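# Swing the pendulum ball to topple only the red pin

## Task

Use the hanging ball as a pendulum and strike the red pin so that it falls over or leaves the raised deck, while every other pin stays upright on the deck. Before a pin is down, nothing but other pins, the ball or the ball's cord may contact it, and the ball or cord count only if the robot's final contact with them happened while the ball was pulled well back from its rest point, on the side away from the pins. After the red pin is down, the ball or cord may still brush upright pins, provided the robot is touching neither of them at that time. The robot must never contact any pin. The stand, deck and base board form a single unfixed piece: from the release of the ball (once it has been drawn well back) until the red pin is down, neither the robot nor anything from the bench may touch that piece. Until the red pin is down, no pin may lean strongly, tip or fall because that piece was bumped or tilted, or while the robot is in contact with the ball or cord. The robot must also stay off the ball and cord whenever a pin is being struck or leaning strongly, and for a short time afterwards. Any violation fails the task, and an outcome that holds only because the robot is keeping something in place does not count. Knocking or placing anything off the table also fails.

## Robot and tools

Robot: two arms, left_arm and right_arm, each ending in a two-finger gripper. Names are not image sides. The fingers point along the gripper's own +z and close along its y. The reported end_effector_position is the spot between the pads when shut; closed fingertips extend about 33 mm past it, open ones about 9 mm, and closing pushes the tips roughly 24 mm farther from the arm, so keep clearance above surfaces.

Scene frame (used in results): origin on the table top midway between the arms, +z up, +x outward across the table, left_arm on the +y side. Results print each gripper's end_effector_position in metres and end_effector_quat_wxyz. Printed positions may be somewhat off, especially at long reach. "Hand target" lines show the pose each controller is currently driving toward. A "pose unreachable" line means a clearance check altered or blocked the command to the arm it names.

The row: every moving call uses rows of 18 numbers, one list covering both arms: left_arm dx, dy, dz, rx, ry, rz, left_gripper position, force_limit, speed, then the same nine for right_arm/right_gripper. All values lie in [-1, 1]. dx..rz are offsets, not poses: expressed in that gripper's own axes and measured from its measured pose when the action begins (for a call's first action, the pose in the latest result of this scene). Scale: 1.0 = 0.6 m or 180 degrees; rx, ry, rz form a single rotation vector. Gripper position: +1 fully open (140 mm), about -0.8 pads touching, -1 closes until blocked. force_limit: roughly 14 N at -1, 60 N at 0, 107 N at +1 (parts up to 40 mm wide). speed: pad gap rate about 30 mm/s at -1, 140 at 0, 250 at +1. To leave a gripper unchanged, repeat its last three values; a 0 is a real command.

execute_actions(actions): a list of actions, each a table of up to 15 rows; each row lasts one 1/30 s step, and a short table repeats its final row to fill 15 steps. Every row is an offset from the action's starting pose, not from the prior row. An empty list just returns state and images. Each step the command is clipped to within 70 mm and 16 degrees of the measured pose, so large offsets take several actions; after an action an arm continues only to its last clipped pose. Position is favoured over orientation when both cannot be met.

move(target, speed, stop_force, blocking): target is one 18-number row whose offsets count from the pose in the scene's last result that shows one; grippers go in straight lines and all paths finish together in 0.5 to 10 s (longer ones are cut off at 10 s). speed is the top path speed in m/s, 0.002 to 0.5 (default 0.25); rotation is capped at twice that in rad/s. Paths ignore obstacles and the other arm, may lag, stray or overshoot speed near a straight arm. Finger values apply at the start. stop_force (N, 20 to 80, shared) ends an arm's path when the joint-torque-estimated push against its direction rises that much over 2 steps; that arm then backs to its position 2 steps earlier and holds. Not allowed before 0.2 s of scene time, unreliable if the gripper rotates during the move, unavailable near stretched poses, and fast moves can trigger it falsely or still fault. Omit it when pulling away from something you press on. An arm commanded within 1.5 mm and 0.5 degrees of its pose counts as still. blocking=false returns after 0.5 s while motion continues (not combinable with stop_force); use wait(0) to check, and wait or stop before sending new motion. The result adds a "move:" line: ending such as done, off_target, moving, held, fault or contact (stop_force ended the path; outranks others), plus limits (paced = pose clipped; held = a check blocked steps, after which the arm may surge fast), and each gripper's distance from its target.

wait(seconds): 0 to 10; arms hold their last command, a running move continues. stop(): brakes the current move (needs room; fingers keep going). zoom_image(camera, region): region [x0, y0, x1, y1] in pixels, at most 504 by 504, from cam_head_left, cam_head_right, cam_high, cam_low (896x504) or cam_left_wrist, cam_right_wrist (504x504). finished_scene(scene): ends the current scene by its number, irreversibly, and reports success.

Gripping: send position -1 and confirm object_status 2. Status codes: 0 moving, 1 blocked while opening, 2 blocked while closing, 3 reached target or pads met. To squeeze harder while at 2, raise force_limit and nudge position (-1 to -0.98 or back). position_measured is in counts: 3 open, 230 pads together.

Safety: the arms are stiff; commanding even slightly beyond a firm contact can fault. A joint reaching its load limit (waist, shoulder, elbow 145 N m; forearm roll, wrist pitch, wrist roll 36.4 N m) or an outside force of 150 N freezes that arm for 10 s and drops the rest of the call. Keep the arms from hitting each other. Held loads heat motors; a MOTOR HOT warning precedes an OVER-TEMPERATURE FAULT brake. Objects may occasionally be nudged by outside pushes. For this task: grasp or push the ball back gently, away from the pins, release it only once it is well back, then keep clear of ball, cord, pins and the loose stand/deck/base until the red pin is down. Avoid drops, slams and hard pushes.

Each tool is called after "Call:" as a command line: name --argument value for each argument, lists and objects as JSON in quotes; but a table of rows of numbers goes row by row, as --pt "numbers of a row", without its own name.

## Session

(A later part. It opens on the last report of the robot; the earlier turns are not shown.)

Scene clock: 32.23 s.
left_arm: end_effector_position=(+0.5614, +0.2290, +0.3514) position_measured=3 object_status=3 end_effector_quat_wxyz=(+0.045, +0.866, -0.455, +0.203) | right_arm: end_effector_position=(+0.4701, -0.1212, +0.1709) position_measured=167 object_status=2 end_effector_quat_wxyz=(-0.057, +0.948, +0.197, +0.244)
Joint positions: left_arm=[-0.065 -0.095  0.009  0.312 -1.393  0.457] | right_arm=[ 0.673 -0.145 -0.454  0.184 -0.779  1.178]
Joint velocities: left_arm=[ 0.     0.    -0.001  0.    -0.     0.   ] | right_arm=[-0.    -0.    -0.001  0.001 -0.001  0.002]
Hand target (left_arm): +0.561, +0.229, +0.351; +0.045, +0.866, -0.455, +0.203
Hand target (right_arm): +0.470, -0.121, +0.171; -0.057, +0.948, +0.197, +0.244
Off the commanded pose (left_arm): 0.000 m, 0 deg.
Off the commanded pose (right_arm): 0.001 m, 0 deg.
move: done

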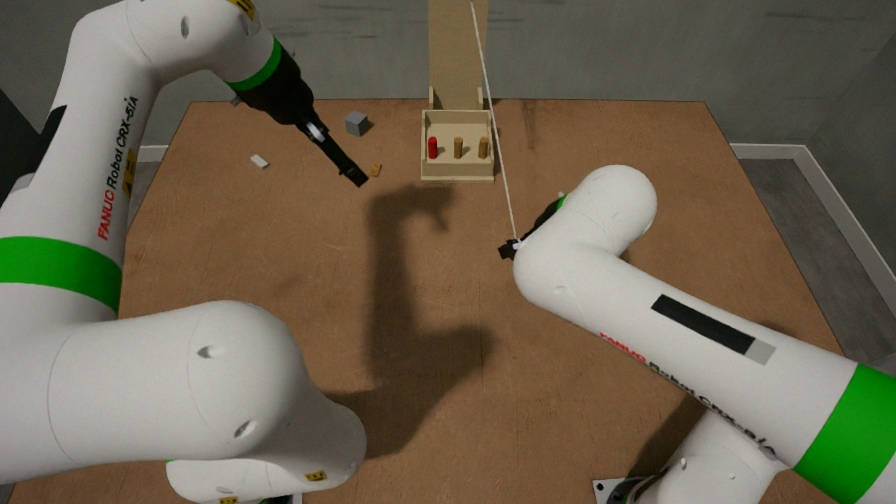

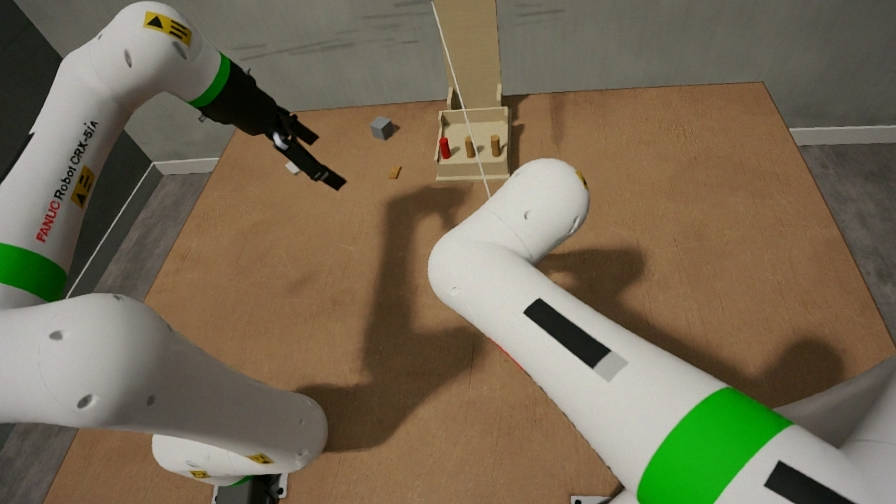

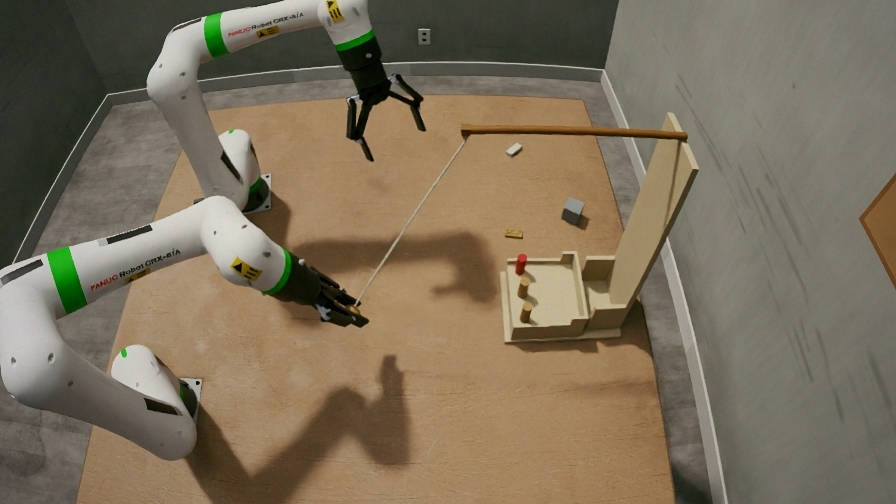

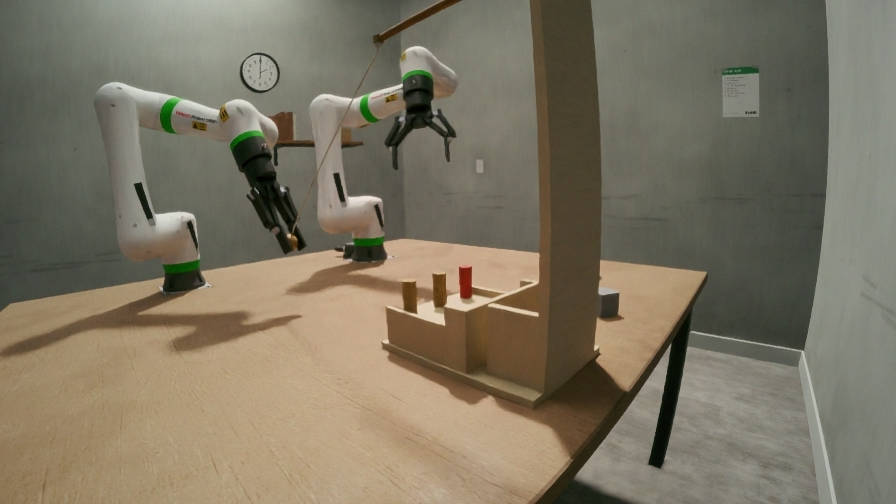

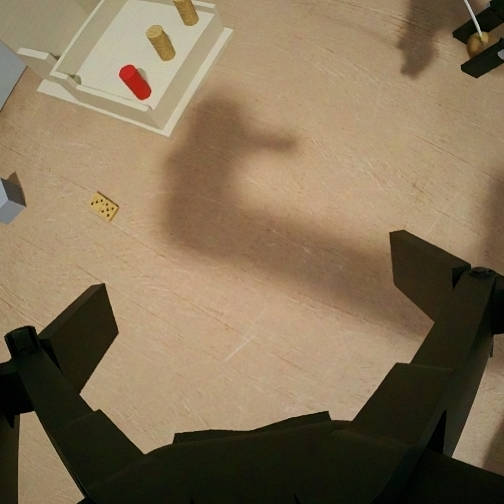

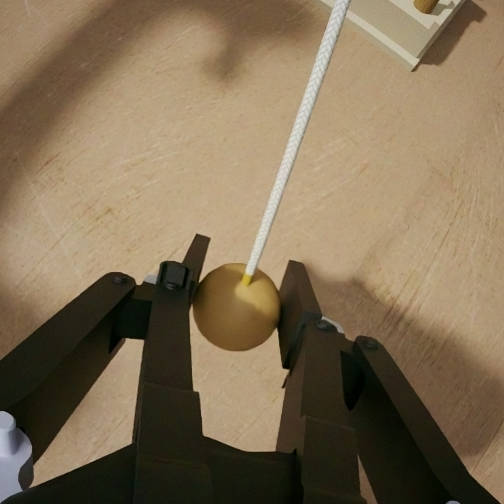

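Call:
move --target '[0,0,0,0,0,0,1,0,0,0.01,0.013,-0.018,0,0,0,-1,-1,-0.5]' --speed 0.05

Call:
execute_actions --actions '[[[0,0,0,0,0,0,1,0,0,0,0,0,0,0,0,1,-1,1]],[[0,0,0,0,0,0,1,0,0,-0.08,0,-0.08,0,0,0,1,-1,1]]]'

Call:
wait --seconds 5

Scene clock: 37.70 s.
left_arm: end_effector_position=(+0.5614, +0.2290, +0.3514) position_measured=3 object_status=3 end_effector_quat_wxyz=(+0.045, +0.866, -0.455, +0.203) | right_arm: end_effector_position=(+0.4733, -0.1286, +0.1831) position_measured=167 object_status=2 end_effector_quat_wxyz=(-0.057, +0.948, +0.197, +0.244)
Joint positions: left_arm=[-0.065 -0.095  0.009  0.312 -1.393  0.457] | right_arm=[ 0.653 -0.151 -0.424  0.165 -0.811  1.213]
Joint velocities: left_arm=[-0.     0.     0.001  0.001  0.001 -0.001] | right_arm=[-0.    -0.    -0.001 -0.    -0.     0.   ]
Hand target (left_arm): +0.561, +0.229, +0.351; +0.045, +0.866, -0.455, +0.203
Hand target (right_arm): +0.473, -0.129, +0.183; -0.057, +0.948, +0.197, +0.244
Off the commanded pose (left_arm): 0.000 m, 0 deg.
Off the commanded pose (right_arm): 0.000 m, 0 deg.
move: done

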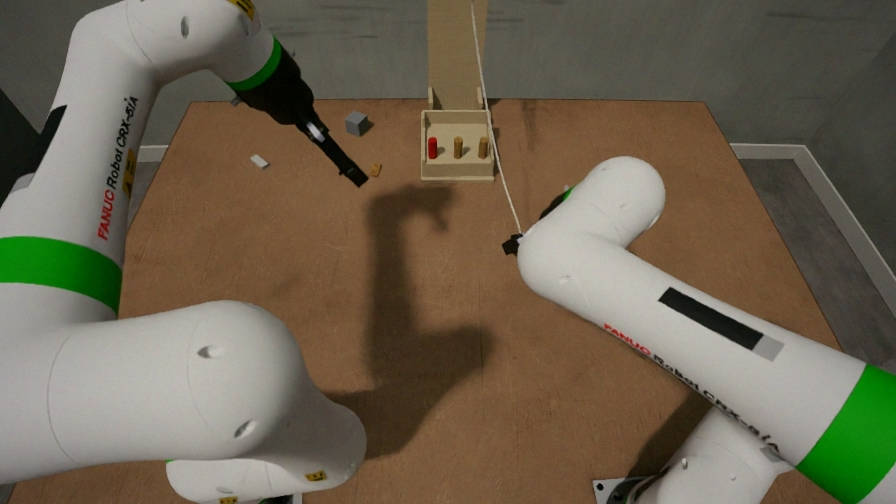

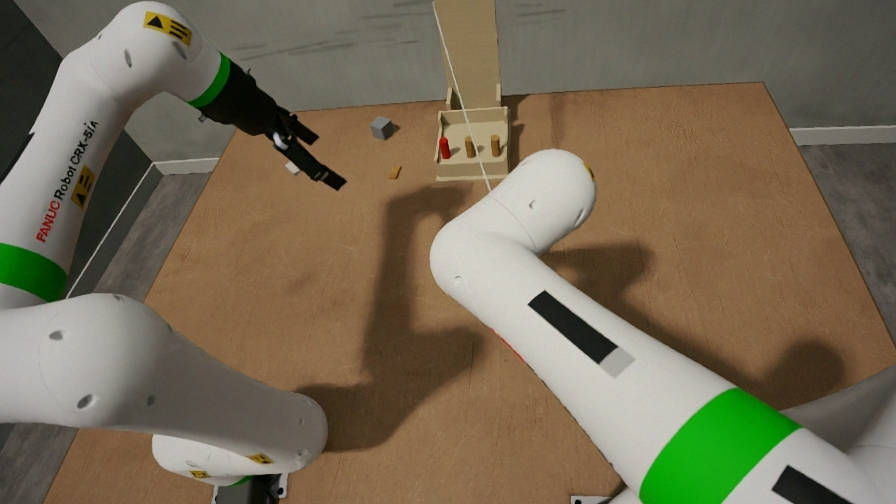

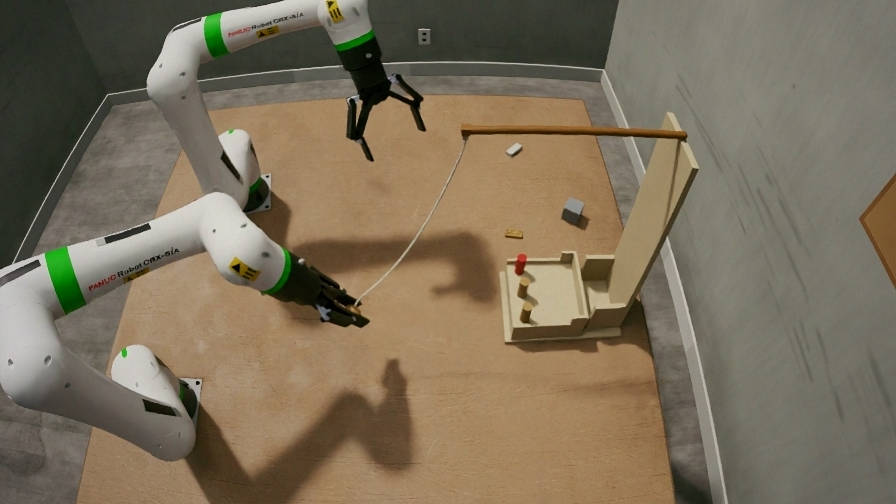

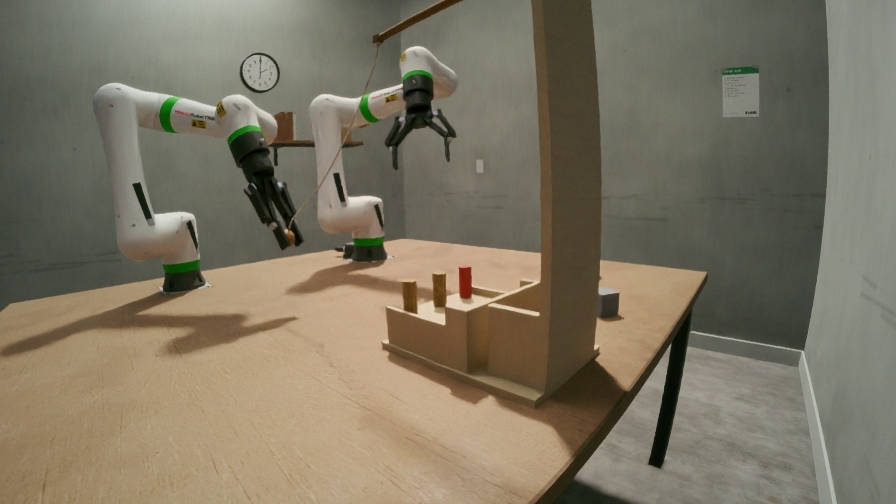

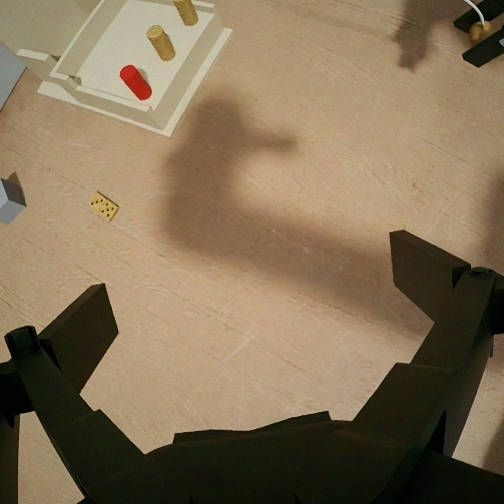

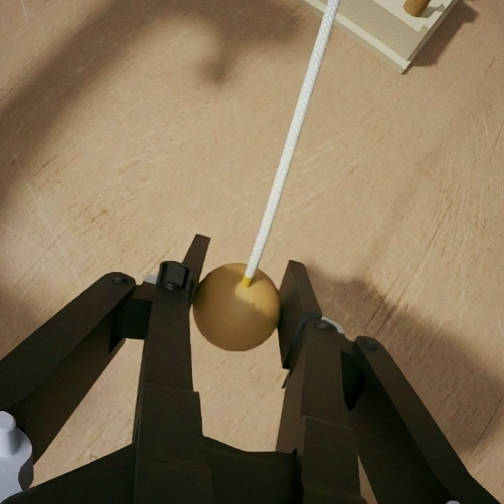

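Scene clock: 38.70 s.
left_arm: end_effector_position=(+0.5614, +0.2290, +0.3514) position_measured=3 object_status=3 end_effector_quat_wxyz=(+0.045, +0.866, -0.455, +0.203) | right_arm: end_effector_position=(+0.4137, -0.1551, +0.2020) position_measured=3 object_status=3 end_effector_quat_wxyz=(-0.057, +0.948, +0.197, +0.244)
Joint positions: left_arm=[-0.065 -0.095  0.009  0.312 -1.393  0.457] | right_arm=[ 0.71  -0.345 -0.534  0.187 -0.904  1.16 ]
Joint velocities: left_arm=[-0.     0.    -0.    -0.002  0.001 -0.   ] | right_arm=[ 0.009 -0.009 -0.007  0.008 -0.007 -0.012]
Hand target (left_arm): +0.561, +0.229, +0.351; +0.045, +0.866, -0.455, +0.203
Hand target (right_arm): +0.414, -0.155, +0.202; -0.057, +0.948, +0.197, +0.244
Off the commanded pose (left_arm): 0.000 m, 0 deg.
Off the commanded pose (right_arm): 0.000 m, 0 deg.

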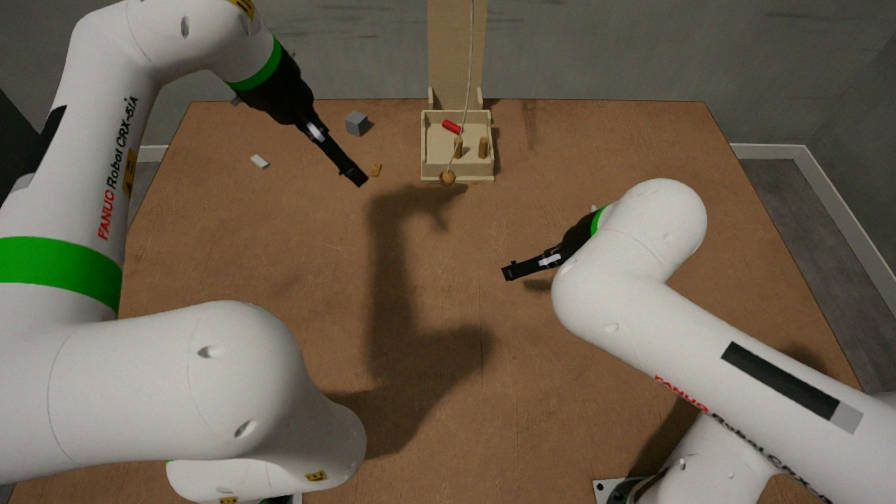

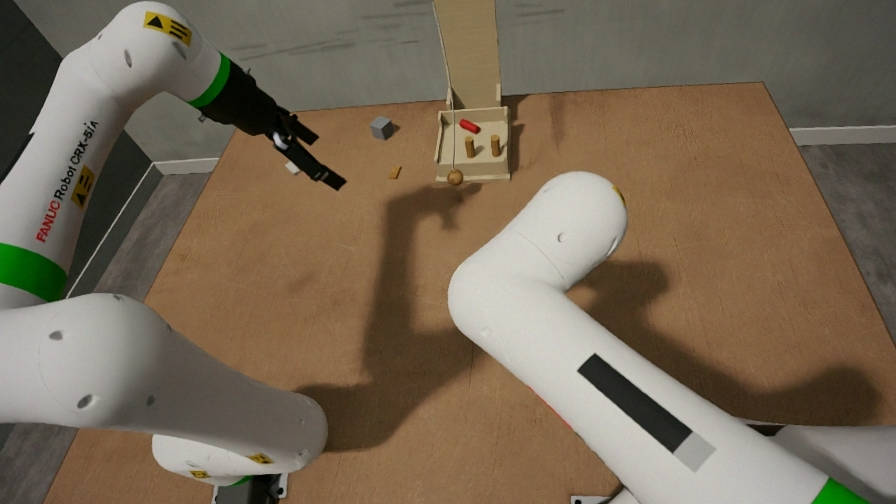

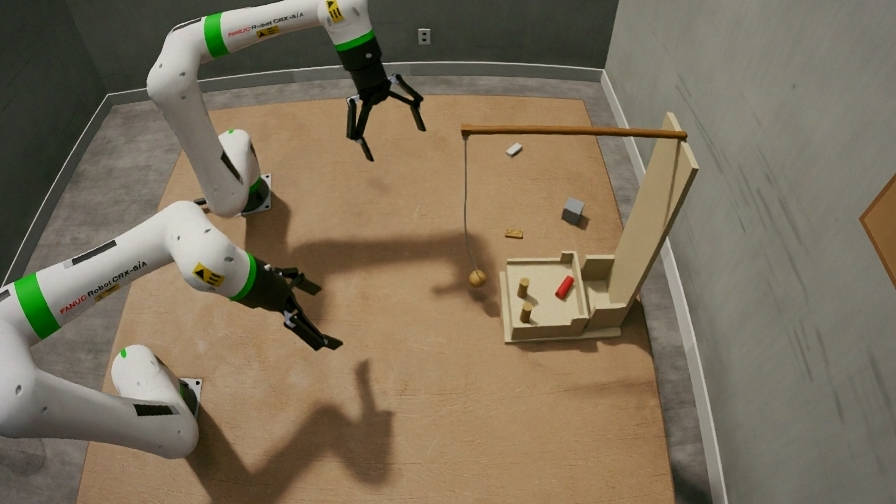

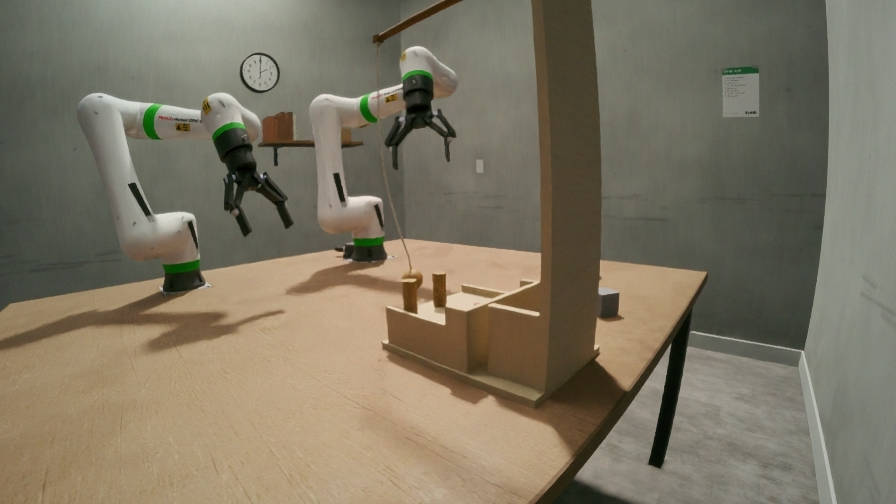

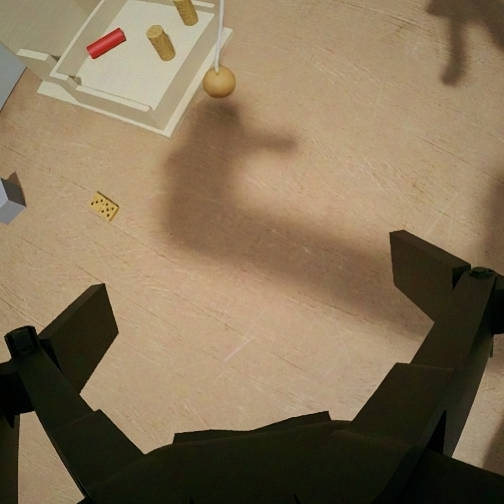

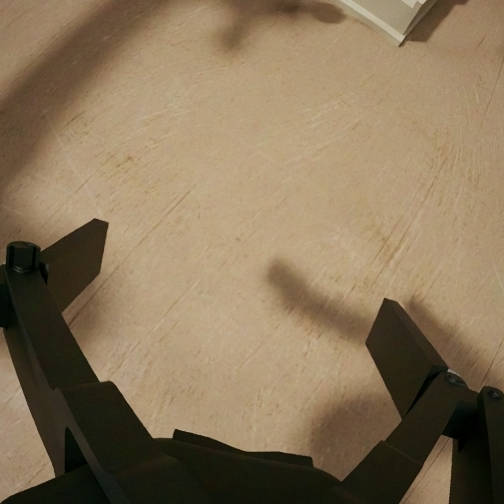

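Scene clock: 43.70 s.
left_arm: end_effector_position=(+0.5614, +0.2290, +0.3514) position_measured=3 object_status=3 end_effector_quat_wxyz=(+0.045, +0.866, -0.455, +0.203) | right_arm: end_effector_position=(+0.4136, -0.1551, +0.2020) position_measured=3 object_status=3 end_effector_quat_wxyz=(-0.057, +0.948, +0.197, +0.244)
Joint positions: left_arm=[-0.065 -0.095  0.009  0.312 -1.393  0.457] | right_arm=[ 0.71  -0.345 -0.534  0.187 -0.904  1.16 ]
Joint velocities: left_arm=[ 0. -0.  0. -0.  0. -0.] | right_arm=[ 0.     0.001 -0.     0.     0.    -0.002]
Hand target (left_arm): +0.561, +0.229, +0.351; +0.045, +0.866, -0.455, +0.203
Hand target (right_arm): +0.414, -0.155, +0.202; -0.057, +0.948, +0.197, +0.244
Off the commanded pose (left_arm): 0.000 m, 0 deg.
Off the commanded pose (right_arm): 0.000 m, 0 deg.
wait: 5.00 s; at rest by 0.17 s

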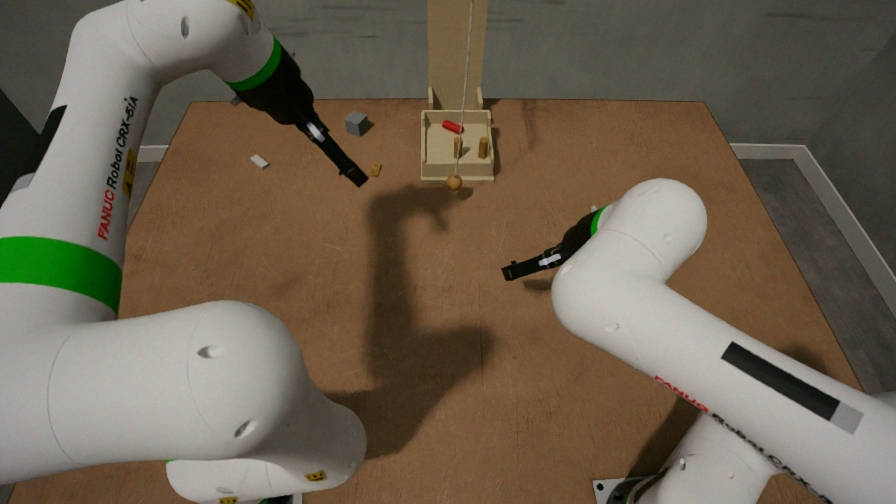

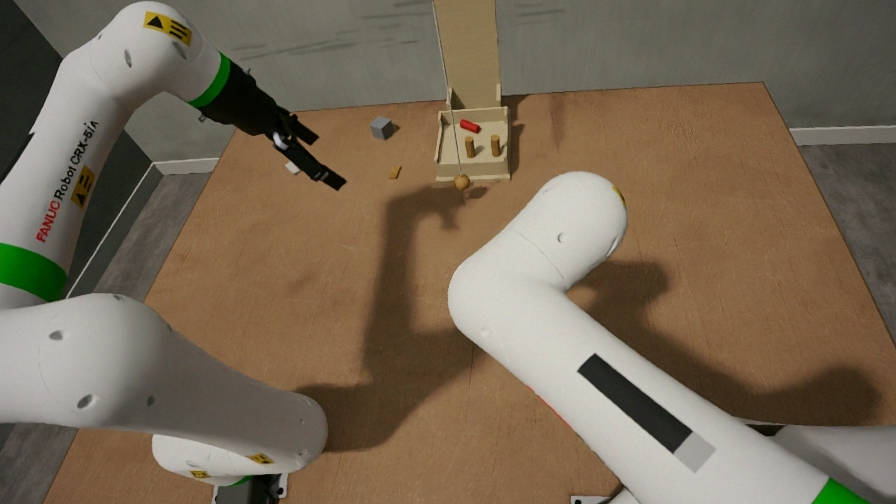

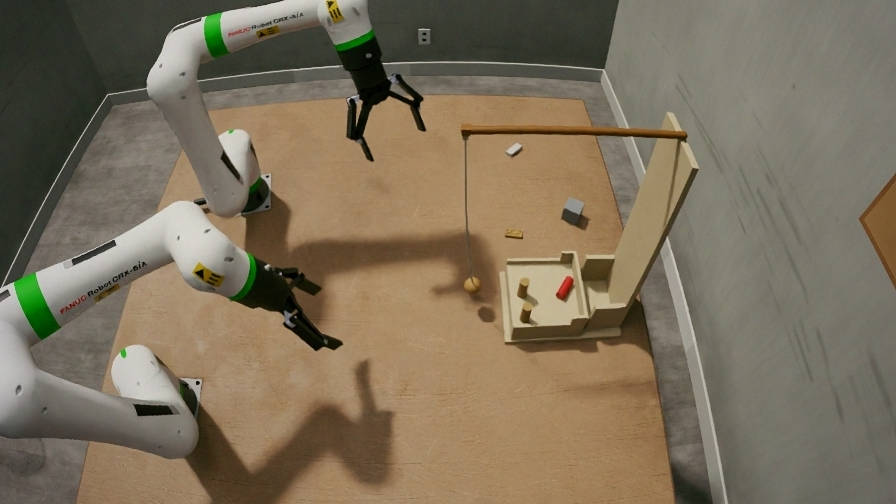

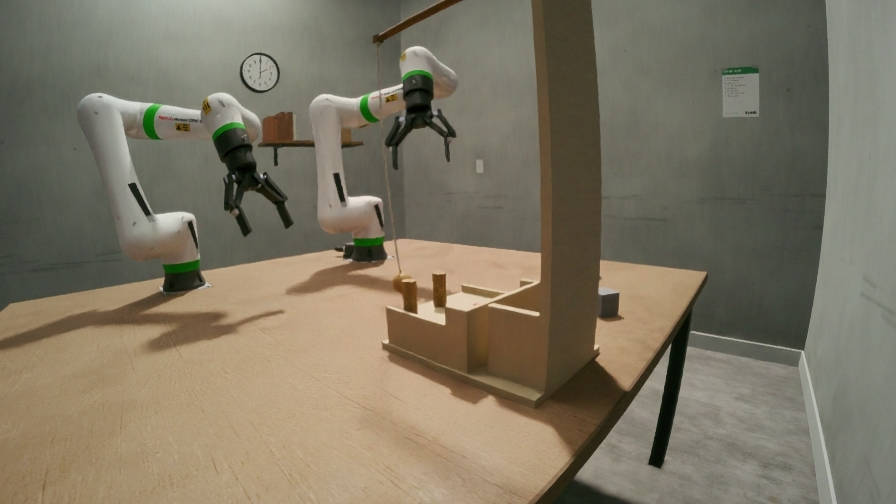

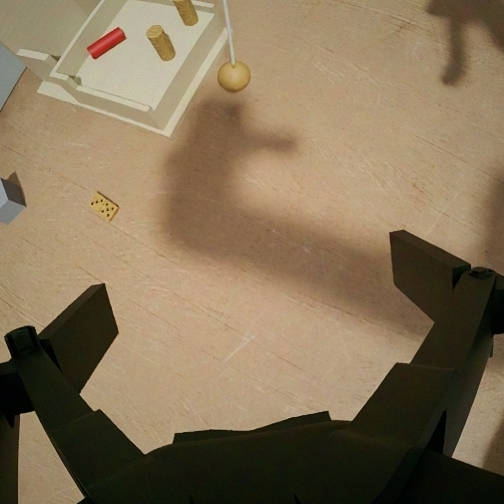

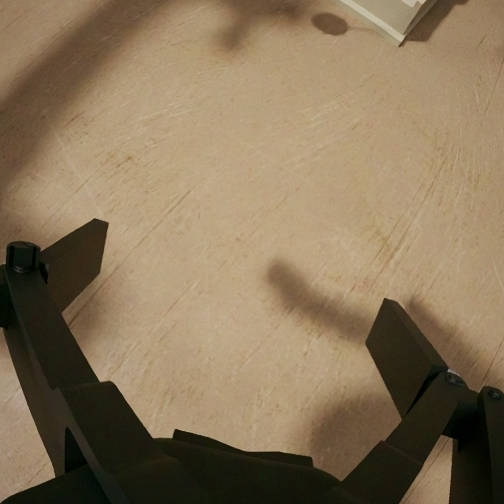

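Call:
finished_scene --scene 1

The scene is finished: the task was done.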